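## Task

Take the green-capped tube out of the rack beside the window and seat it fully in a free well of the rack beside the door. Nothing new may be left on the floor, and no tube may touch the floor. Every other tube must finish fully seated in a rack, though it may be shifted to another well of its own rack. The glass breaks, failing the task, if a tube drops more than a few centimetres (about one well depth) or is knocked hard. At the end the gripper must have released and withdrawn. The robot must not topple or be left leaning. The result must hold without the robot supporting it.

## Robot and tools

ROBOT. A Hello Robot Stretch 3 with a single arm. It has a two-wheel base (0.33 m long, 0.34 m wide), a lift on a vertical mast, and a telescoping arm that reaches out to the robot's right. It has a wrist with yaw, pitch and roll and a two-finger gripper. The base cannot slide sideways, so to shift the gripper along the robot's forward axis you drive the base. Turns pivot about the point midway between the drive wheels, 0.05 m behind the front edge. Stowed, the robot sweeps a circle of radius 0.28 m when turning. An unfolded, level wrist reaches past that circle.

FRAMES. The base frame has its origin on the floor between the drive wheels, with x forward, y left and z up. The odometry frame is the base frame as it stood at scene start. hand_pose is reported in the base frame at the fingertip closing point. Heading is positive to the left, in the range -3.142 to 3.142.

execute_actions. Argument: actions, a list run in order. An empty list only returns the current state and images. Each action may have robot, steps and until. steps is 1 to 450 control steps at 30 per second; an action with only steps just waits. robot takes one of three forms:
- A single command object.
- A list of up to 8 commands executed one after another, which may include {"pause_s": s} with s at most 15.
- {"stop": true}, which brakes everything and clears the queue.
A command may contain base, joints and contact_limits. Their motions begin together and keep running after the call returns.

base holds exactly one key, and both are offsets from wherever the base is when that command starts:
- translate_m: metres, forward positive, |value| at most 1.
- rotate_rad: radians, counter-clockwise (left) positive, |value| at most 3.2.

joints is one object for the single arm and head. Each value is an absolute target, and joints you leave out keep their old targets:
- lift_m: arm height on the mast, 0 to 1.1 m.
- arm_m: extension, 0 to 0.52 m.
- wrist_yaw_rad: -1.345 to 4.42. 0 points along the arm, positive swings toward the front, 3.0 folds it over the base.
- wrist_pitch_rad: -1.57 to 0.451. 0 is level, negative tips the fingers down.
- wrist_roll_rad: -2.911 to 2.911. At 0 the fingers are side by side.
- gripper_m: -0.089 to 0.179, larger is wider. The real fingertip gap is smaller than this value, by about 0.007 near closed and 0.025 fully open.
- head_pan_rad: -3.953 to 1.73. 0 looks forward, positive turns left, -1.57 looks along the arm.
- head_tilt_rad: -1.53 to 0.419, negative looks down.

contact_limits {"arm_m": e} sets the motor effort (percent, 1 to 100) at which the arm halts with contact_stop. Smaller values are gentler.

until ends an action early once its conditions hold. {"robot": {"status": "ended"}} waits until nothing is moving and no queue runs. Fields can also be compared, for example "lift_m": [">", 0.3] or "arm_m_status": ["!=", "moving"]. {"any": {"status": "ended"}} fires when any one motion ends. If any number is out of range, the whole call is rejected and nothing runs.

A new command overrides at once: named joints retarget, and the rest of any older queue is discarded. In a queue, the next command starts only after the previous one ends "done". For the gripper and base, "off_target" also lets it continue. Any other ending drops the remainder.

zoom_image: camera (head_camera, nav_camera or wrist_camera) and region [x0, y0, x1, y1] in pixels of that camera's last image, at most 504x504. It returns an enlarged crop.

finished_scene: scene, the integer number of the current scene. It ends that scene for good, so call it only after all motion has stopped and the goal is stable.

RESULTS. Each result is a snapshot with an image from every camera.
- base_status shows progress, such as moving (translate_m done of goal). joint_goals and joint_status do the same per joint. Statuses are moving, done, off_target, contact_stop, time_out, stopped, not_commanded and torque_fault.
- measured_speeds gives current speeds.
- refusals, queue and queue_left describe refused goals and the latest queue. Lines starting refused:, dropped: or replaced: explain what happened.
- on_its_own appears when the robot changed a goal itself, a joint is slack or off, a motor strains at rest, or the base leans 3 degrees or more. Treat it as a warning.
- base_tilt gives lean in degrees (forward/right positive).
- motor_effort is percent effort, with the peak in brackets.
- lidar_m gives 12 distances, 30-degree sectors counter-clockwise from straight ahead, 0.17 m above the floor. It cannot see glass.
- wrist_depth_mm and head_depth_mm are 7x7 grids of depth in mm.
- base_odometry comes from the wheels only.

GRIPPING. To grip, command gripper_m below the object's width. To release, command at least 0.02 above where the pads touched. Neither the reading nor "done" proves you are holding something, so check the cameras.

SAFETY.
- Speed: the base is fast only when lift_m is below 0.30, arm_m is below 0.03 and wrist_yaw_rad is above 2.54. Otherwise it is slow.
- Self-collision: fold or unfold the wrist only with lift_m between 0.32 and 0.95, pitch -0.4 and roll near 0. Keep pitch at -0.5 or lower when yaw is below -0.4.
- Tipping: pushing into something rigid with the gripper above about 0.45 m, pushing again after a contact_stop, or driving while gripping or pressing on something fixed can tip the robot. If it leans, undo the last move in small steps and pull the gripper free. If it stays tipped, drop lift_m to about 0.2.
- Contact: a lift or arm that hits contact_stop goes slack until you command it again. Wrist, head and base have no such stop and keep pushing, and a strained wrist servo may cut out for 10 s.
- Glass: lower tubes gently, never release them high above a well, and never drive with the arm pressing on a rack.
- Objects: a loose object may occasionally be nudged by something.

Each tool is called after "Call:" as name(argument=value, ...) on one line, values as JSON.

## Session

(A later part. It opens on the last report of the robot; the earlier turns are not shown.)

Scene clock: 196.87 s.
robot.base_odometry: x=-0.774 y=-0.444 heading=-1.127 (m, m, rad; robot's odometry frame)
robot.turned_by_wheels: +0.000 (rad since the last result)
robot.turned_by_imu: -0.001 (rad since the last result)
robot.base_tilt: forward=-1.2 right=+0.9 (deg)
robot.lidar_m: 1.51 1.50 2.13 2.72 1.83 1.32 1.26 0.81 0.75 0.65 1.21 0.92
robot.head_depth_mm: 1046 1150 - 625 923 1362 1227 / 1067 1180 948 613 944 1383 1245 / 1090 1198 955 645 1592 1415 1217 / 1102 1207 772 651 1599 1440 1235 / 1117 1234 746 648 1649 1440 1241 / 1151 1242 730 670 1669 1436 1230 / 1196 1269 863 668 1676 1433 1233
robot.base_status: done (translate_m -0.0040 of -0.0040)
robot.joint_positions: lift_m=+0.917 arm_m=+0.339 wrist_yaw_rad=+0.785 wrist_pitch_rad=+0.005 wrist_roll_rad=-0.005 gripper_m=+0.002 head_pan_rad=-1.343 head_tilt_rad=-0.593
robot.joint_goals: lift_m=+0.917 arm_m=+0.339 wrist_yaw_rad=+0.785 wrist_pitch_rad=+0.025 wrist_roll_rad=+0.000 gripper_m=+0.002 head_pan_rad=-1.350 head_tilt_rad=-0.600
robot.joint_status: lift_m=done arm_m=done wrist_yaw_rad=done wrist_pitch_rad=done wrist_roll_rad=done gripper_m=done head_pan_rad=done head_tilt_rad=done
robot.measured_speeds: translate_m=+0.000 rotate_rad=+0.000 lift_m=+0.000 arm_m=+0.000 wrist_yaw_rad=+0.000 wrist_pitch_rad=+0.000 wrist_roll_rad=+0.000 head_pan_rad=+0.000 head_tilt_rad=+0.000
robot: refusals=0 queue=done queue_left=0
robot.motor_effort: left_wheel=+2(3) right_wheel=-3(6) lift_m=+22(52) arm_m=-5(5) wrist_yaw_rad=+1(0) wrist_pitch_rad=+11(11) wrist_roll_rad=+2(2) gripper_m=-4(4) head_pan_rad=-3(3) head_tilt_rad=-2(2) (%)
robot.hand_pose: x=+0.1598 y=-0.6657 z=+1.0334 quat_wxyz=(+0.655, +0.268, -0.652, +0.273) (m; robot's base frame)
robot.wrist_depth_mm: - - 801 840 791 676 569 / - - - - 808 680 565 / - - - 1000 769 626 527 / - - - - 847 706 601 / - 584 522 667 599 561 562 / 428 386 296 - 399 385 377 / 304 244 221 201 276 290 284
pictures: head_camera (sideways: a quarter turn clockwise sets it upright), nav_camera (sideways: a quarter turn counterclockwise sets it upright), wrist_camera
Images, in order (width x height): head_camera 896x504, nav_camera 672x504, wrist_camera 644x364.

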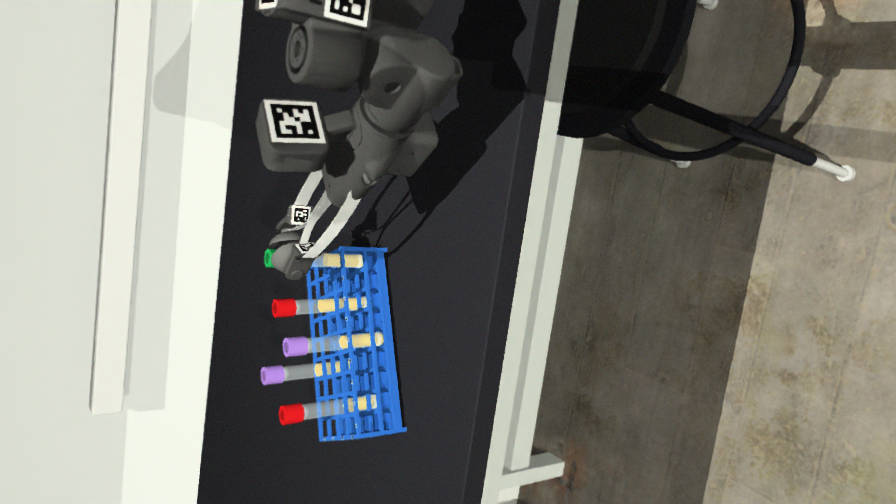

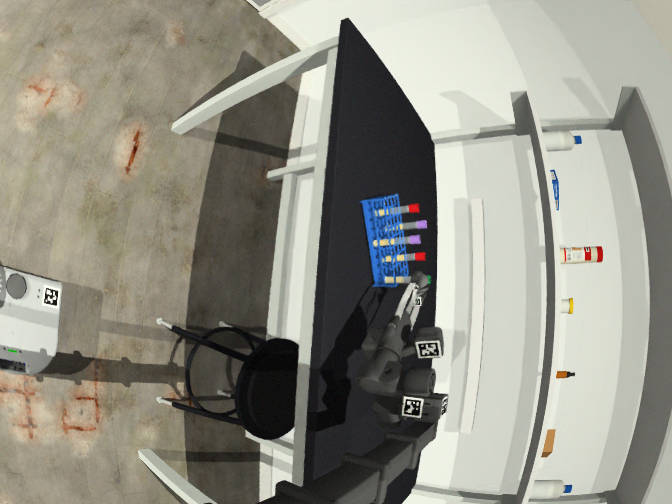

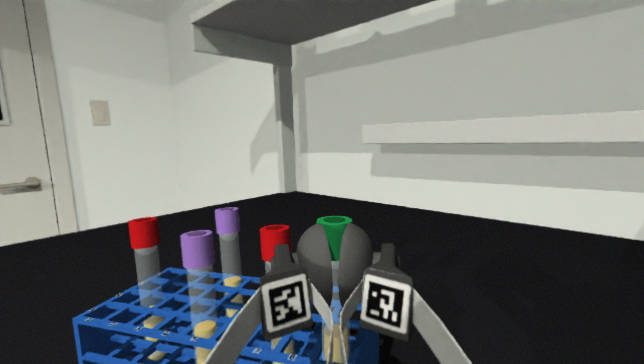

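Call:
execute_actions(actions=[{"robot":{"joints":{"lift_m":0.907}},"steps":200,"until":{"robot":{"status":"ended"}}},{"steps":4}])

Call:
zoom_image(camera="head_camera", region=[240, 200, 400, 330])

Scene clock: 198.80 s.
robot.base_odometry: x=-0.774 y=-0.444 heading=-1.127 (m, m, rad; robot's odometry frame)
robot.turned_by_wheels: +0.000 (rad since the last result)
robot.turned_by_imu: +0.000 (rad since the last result)
robot.base_tilt: forward=-1.2 right=+0.9 (deg)
robot.lidar_m: 1.52 1.50 2.13 2.72 1.83 1.32 1.26 0.82 0.75 0.65 1.21 0.93
robot.head_depth_mm: 1038 1148 1029 615 926 1371 1222 / 1062 1176 996 613 949 1401 1242 / 1085 1188 989 631 1579 1421 1222 / 1101 1218 772 650 1613 1460 1242 / 1116 1229 743 649 1640 1441 1233 / 1150 1249 730 670 1664 1438 1230 / 1194 1277 861 667 1680 1427 1235
robot.base_status: done (translate_m -0.0040 of -0.0040)
robot.joint_positions: lift_m=+0.907 arm_m=+0.339 wrist_yaw_rad=+0.785 wrist_pitch_rad=+0.005 wrist_roll_rad=-0.005 gripper_m=+0.002 head_pan_rad=-1.343 head_tilt_rad=-0.593
robot.joint_goals: lift_m=+0.907 arm_m=+0.339 wrist_yaw_rad=+0.785 wrist_pitch_rad=+0.025 wrist_roll_rad=+0.000 gripper_m=+0.002 head_pan_rad=-1.350 head_tilt_rad=-0.600
robot.joint_status: lift_m=done arm_m=done wrist_yaw_rad=done wrist_pitch_rad=done wrist_roll_rad=done gripper_m=done head_pan_rad=done head_tilt_rad=done
robot.measured_speeds: translate_m=+0.000 rotate_rad=+0.000 lift_m=+0.000 arm_m=+0.000 wrist_yaw_rad=+0.000 wrist_pitch_rad=+0.000 wrist_roll_rad=+0.000 head_pan_rad=+0.000 head_tilt_rad=+0.000
robot: refusals=0 queue=done queue_left=0
robot.motor_effort: left_wheel=+2(2) right_wheel=-2(2) lift_m=+23(19) arm_m=-5(4) wrist_yaw_rad=+0(1) wrist_pitch_rad=+11(11) wrist_roll_rad=+2(2) gripper_m=-4(5) head_pan_rad=-3(4) head_tilt_rad=-3(2) (%)
robot.hand_pose: x=+0.1598 y=-0.6657 z=+1.0234 quat_wxyz=(+0.655, +0.268, -0.652, +0.273) (m; robot's base frame)
robot.wrist_depth_mm: - - 834 861 789 656 562 / - - - - 817 668 596 / - - - - 800 659 534 / - - - - 828 714 592 / - 562 483 576 553 542 519 / 394 277 273 - 386 360 355 / 278 239 212 192 263 271 269
pictures: head_camera (sideways: a quarter turn clockwise sets it upright), nav_camera (sideways: a quarter turn counterclockwise sets it upright), wrist_camera
Images, in order (width x height): head_camera 896x504, nav_camera 672x504, wrist_camera 644x364.

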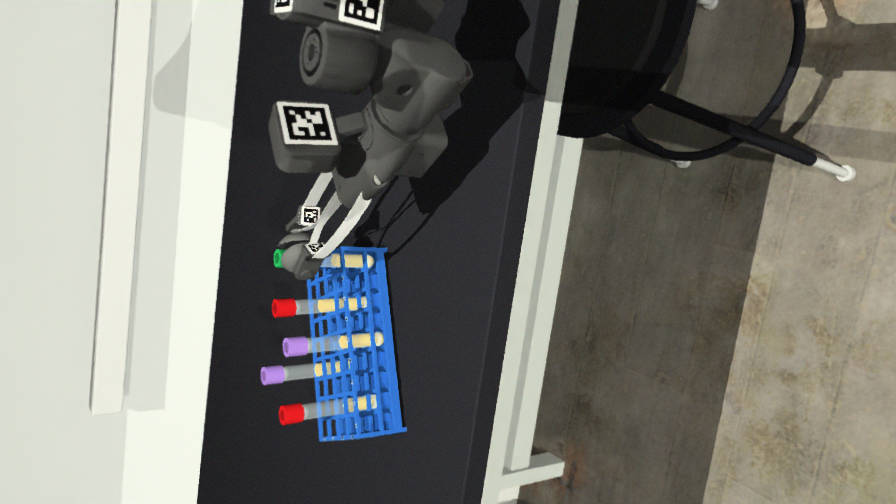

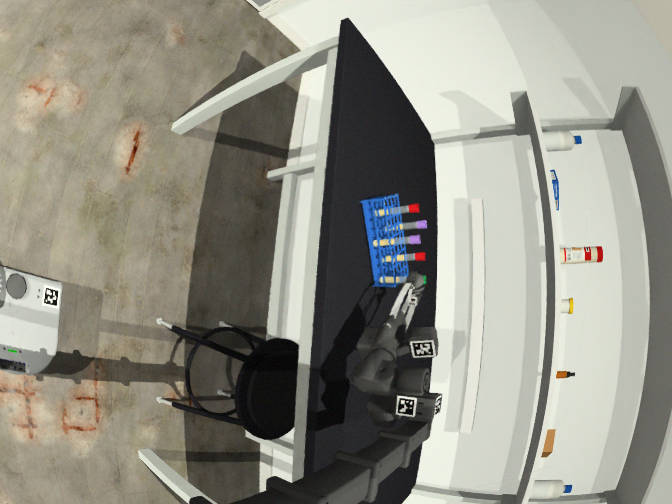

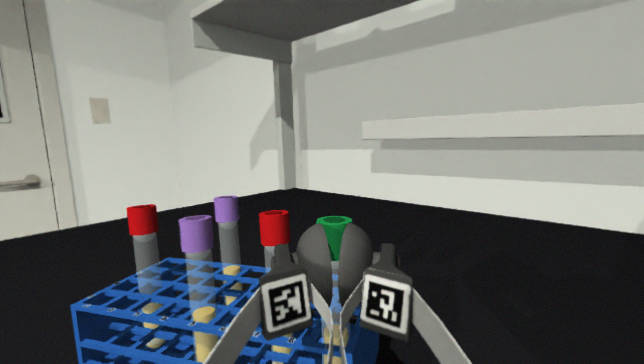

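Region (240, 200, 400, 330) of head_camera's 896x504 image, scaled by 3.150, with more detail than that image has; it fills the top 410 rows of this view, and the rest is white.

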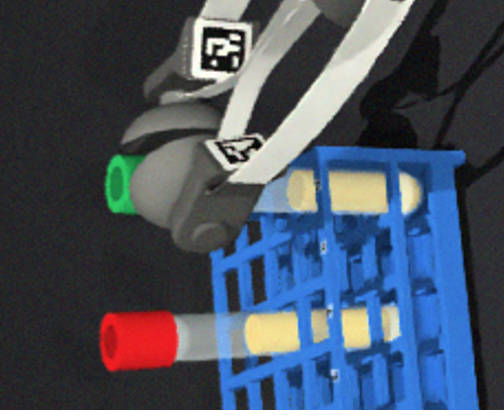

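Call:
execute_actions(actions=[{"robot":[{"joints":{"lift_m":0.902}},{"joints":{"gripper_m":0.045}}],"steps":200,"until":{"robot":{"status":"ended"}}},{"steps":6}])

Call:
zoom_image(camera="wrist_camera", region=[230, 184, 450, 364])

Scene clock: 201.60 s.
robot.base_odometry: x=-0.774 y=-0.444 heading=-1.127 (m, m, rad; robot's odometry frame)
robot.turned_by_wheels: +0.000 (rad since the last result)
robot.turned_by_imu: +0.000 (rad since the last result)
robot.base_tilt: forward=-1.3 right=+0.9 (deg)
robot.lidar_m: 1.51 1.50 2.13 2.73 1.83 1.32 1.26 0.82 0.75 0.65 1.21 0.92
robot.head_depth_mm: 1051 1145 1002 615 922 1371 1230 / 1067 1173 972 611 950 1394 1240 / 1083 1186 990 632 1597 1413 1214 / 1097 1219 841 652 1603 1435 1239 / 1117 1236 745 650 1650 1440 1235 / 1143 1242 731 668 1673 1428 1233 / 1199 1277 867 668 1678 1441 1236
robot.base_status: done (translate_m -0.0040 of -0.0040)
robot.joint_positions: lift_m=+0.902 arm_m=+0.339 wrist_yaw_rad=+0.785 wrist_pitch_rad=+0.008 wrist_roll_rad=-0.005 gripper_m=+0.045 head_pan_rad=-1.343 head_tilt_rad=-0.593
robot.joint_goals: lift_m=+0.902 arm_m=+0.339 wrist_yaw_rad=+0.785 wrist_pitch_rad=+0.025 wrist_roll_rad=+0.000 gripper_m=+0.045 head_pan_rad=-1.350 head_tilt_rad=-0.600
robot.joint_status: lift_m=done arm_m=done wrist_yaw_rad=done wrist_pitch_rad=done wrist_roll_rad=done gripper_m=done head_pan_rad=done head_tilt_rad=done
robot.measured_speeds: translate_m=+0.000 rotate_rad=+0.000 lift_m=+0.000 arm_m=+0.000 wrist_yaw_rad=+0.000 wrist_pitch_rad=+0.000 wrist_roll_rad=+0.000 head_pan_rad=+0.000 head_tilt_rad=+0.000
robot: refusals=0 queue=done queue_left=0
robot.motor_effort: left_wheel=+2(2) right_wheel=-3(3) lift_m=+22(28) arm_m=-5(4) wrist_yaw_rad=+0(1) wrist_pitch_rad=+9(11) wrist_roll_rad=+2(2) gripper_m=+0(80) head_pan_rad=-3(3) head_tilt_rad=-3(3) (%)
robot.hand_pose: x=+0.1598 y=-0.6658 z=+1.0192 quat_wxyz=(+0.654, +0.267, -0.653, +0.274) (m; robot's base frame)
robot.wrist_depth_mm: - - 839 868 788 667 574 / - - - - 829 662 573 / - - - - 771 652 538 / - - - - 830 699 590 / 634 541 479 467 598 528 515 / 389 268 263 260 362 350 348 / 273 242 217 194 253 266 261
pictures: head_camera (sideways: a quarter turn clockwise sets it upright), nav_camera (sideways: a quarter turn counterclockwise sets it upright), wrist_camera
Images, in order (width x height): head_camera 896x504, nav_camera 672x504, wrist_camera 644x364.

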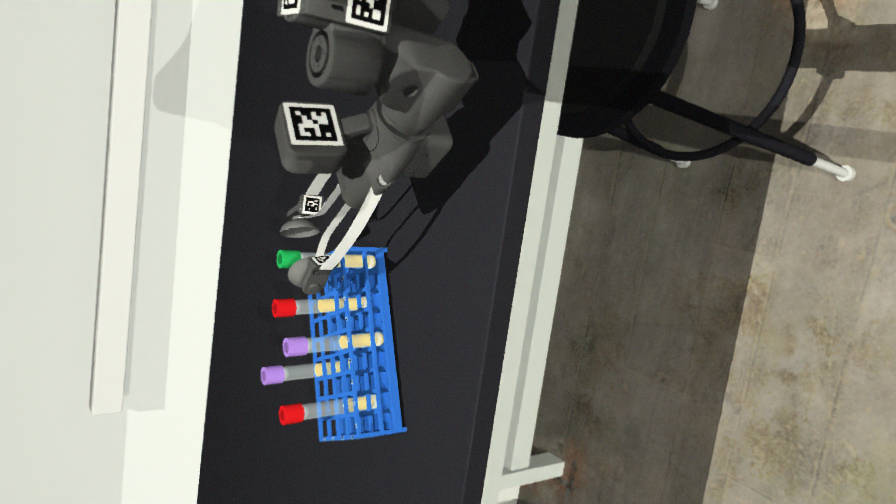

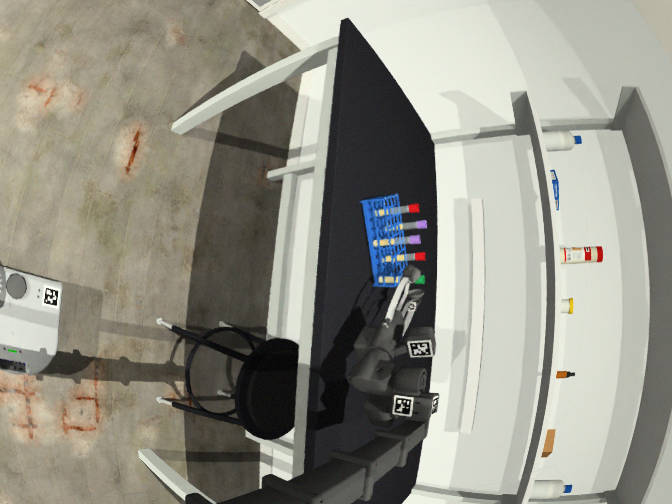

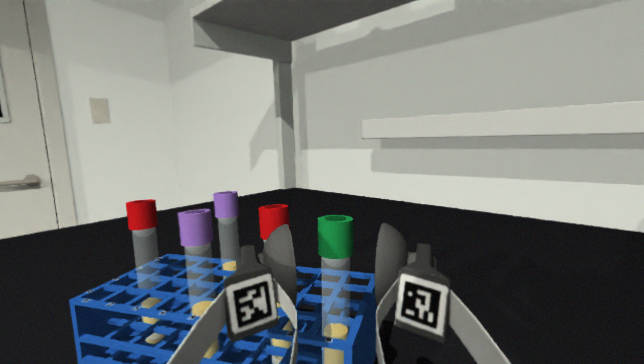

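Region (230, 184, 450, 364) of wrist_camera's 644x364 image, scaled by 2.291; it fills the top 412 rows of this view, and the rest is white.

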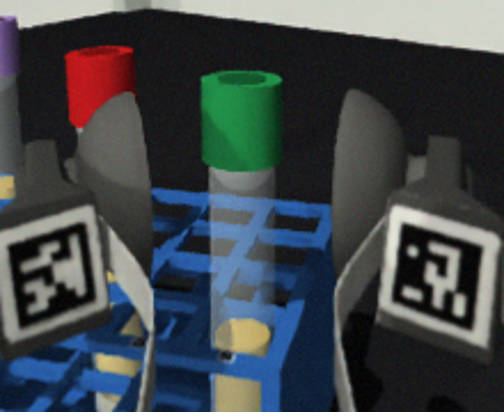

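Released and seated. Lift clear and retract.

Call:
execute_actions(actions=[{"robot":[{"joints":{"lift_m":0.965}},{"joints":{"arm_m":0.02}}],"steps":300,"until":{"robot":{"status":"ended"}}}])

Call:
zoom_image(camera="wrist_camera", region=[300, 164, 644, 364])

Scene clock: 207.33 s.
robot.base_odometry: x=-0.774 y=-0.444 heading=-1.127 (m, m, rad; robot's odometry frame)
robot.turned_by_wheels: +0.000 (rad since the last result)
robot.turned_by_imu: -0.001 (rad since the last result)
robot.base_tilt: forward=-1.3 right=+0.9 (deg)
robot.lidar_m: 1.52 1.50 2.14 2.72 1.83 1.32 1.26 0.82 0.75 0.65 1.20 0.93
robot.head_depth_mm: 1048 1147 901 663 575 - - / 1068 1176 895 660 954 - - / 1092 1190 889 708 - - 1215 / 1106 1209 839 706 - 1376 1241 / 1116 1245 743 624 1613 1446 1231 / 1148 1245 731 680 1654 1437 1233 / 1204 1271 860 694 1675 1440 1231
robot.base_status: done (translate_m -0.0040 of -0.0040)
robot.joint_positions: lift_m=+0.965 arm_m=+0.020 wrist_yaw_rad=+0.785 wrist_pitch_rad=+0.007 wrist_roll_rad=-0.005 gripper_m=+0.045 head_pan_rad=-1.343 head_tilt_rad=-0.593
robot.joint_goals: lift_m=+0.965 arm_m=+0.020 wrist_yaw_rad=+0.785 wrist_pitch_rad=+0.025 wrist_roll_rad=+0.000 gripper_m=+0.045 head_pan_rad=-1.350 head_tilt_rad=-0.600
robot.joint_status: lift_m=done arm_m=done wrist_yaw_rad=done wrist_pitch_rad=done wrist_roll_rad=done gripper_m=done head_pan_rad=done head_tilt_rad=done
robot.measured_speeds: translate_m=+0.000 rotate_rad=+0.000 lift_m=+0.000 arm_m=+0.000 wrist_yaw_rad=+0.000 wrist_pitch_rad=+0.000 wrist_roll_rad=+0.000 head_pan_rad=+0.000 head_tilt_rad=+0.000
robot: refusals=0 queue=done queue_left=0
robot.motor_effort: left_wheel=+2(2) right_wheel=-3(3) lift_m=+50(49) arm_m=-4(4) wrist_yaw_rad=+0(0) wrist_pitch_rad=+10(10) wrist_roll_rad=+2(2) gripper_m=+0(0) head_pan_rad=-3(3) head_tilt_rad=-3(3) (%)
robot.hand_pose: x=+0.1598 y=-0.3468 z=+1.0811 quat_wxyz=(+0.654, +0.268, -0.652, +0.273) (m; robot's base frame)
robot.wrist_depth_mm: - - - - - 706 726 / - - - - - 987 838 / - - - - - 973 790 / - - - - - 993 855 / - - 839 783 772 658 706 / - - 624 507 476 437 483 / - - - 398 357 366 370
pictures: head_camera (sideways: a quarter turn clockwise sets it upright), nav_camera (sideways: a quarter turn counterclockwise sets it upright), wrist_camera
Images, in order (width x height): head_camera 896x504, nav_camera 672x504, wrist_camera 644x364.

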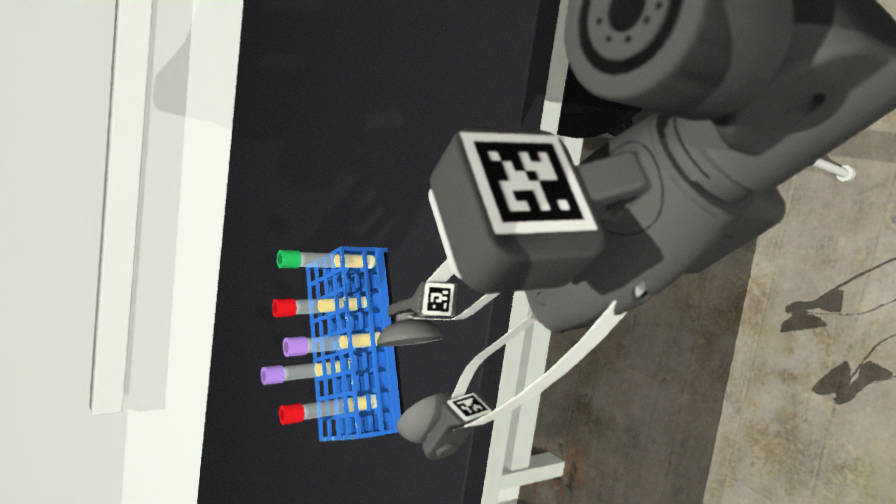

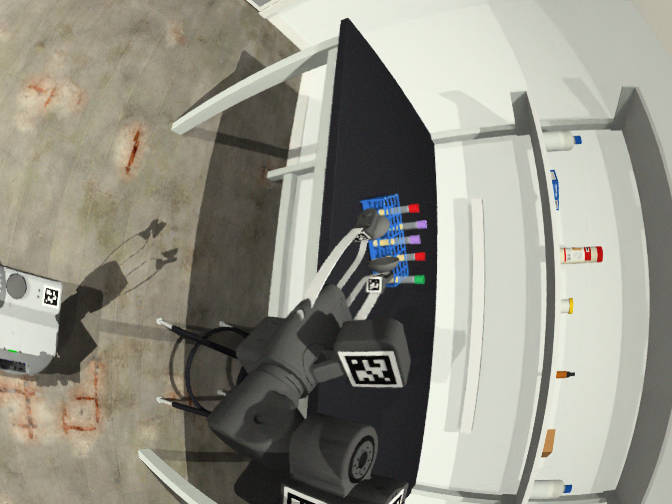

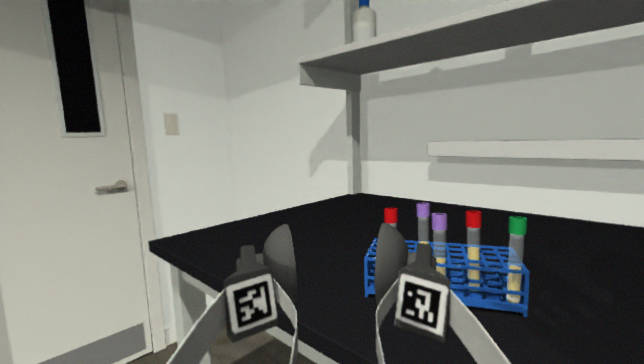

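Region (300, 164, 644, 364) of wrist_camera's 644x364 image, scaled by 1.465; it fills the top 293 rows of this view, and the rest is white.

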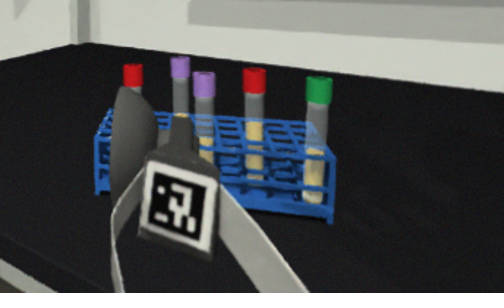

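Call:
finished_scene(scene=2)

The scene is finished: the task was done.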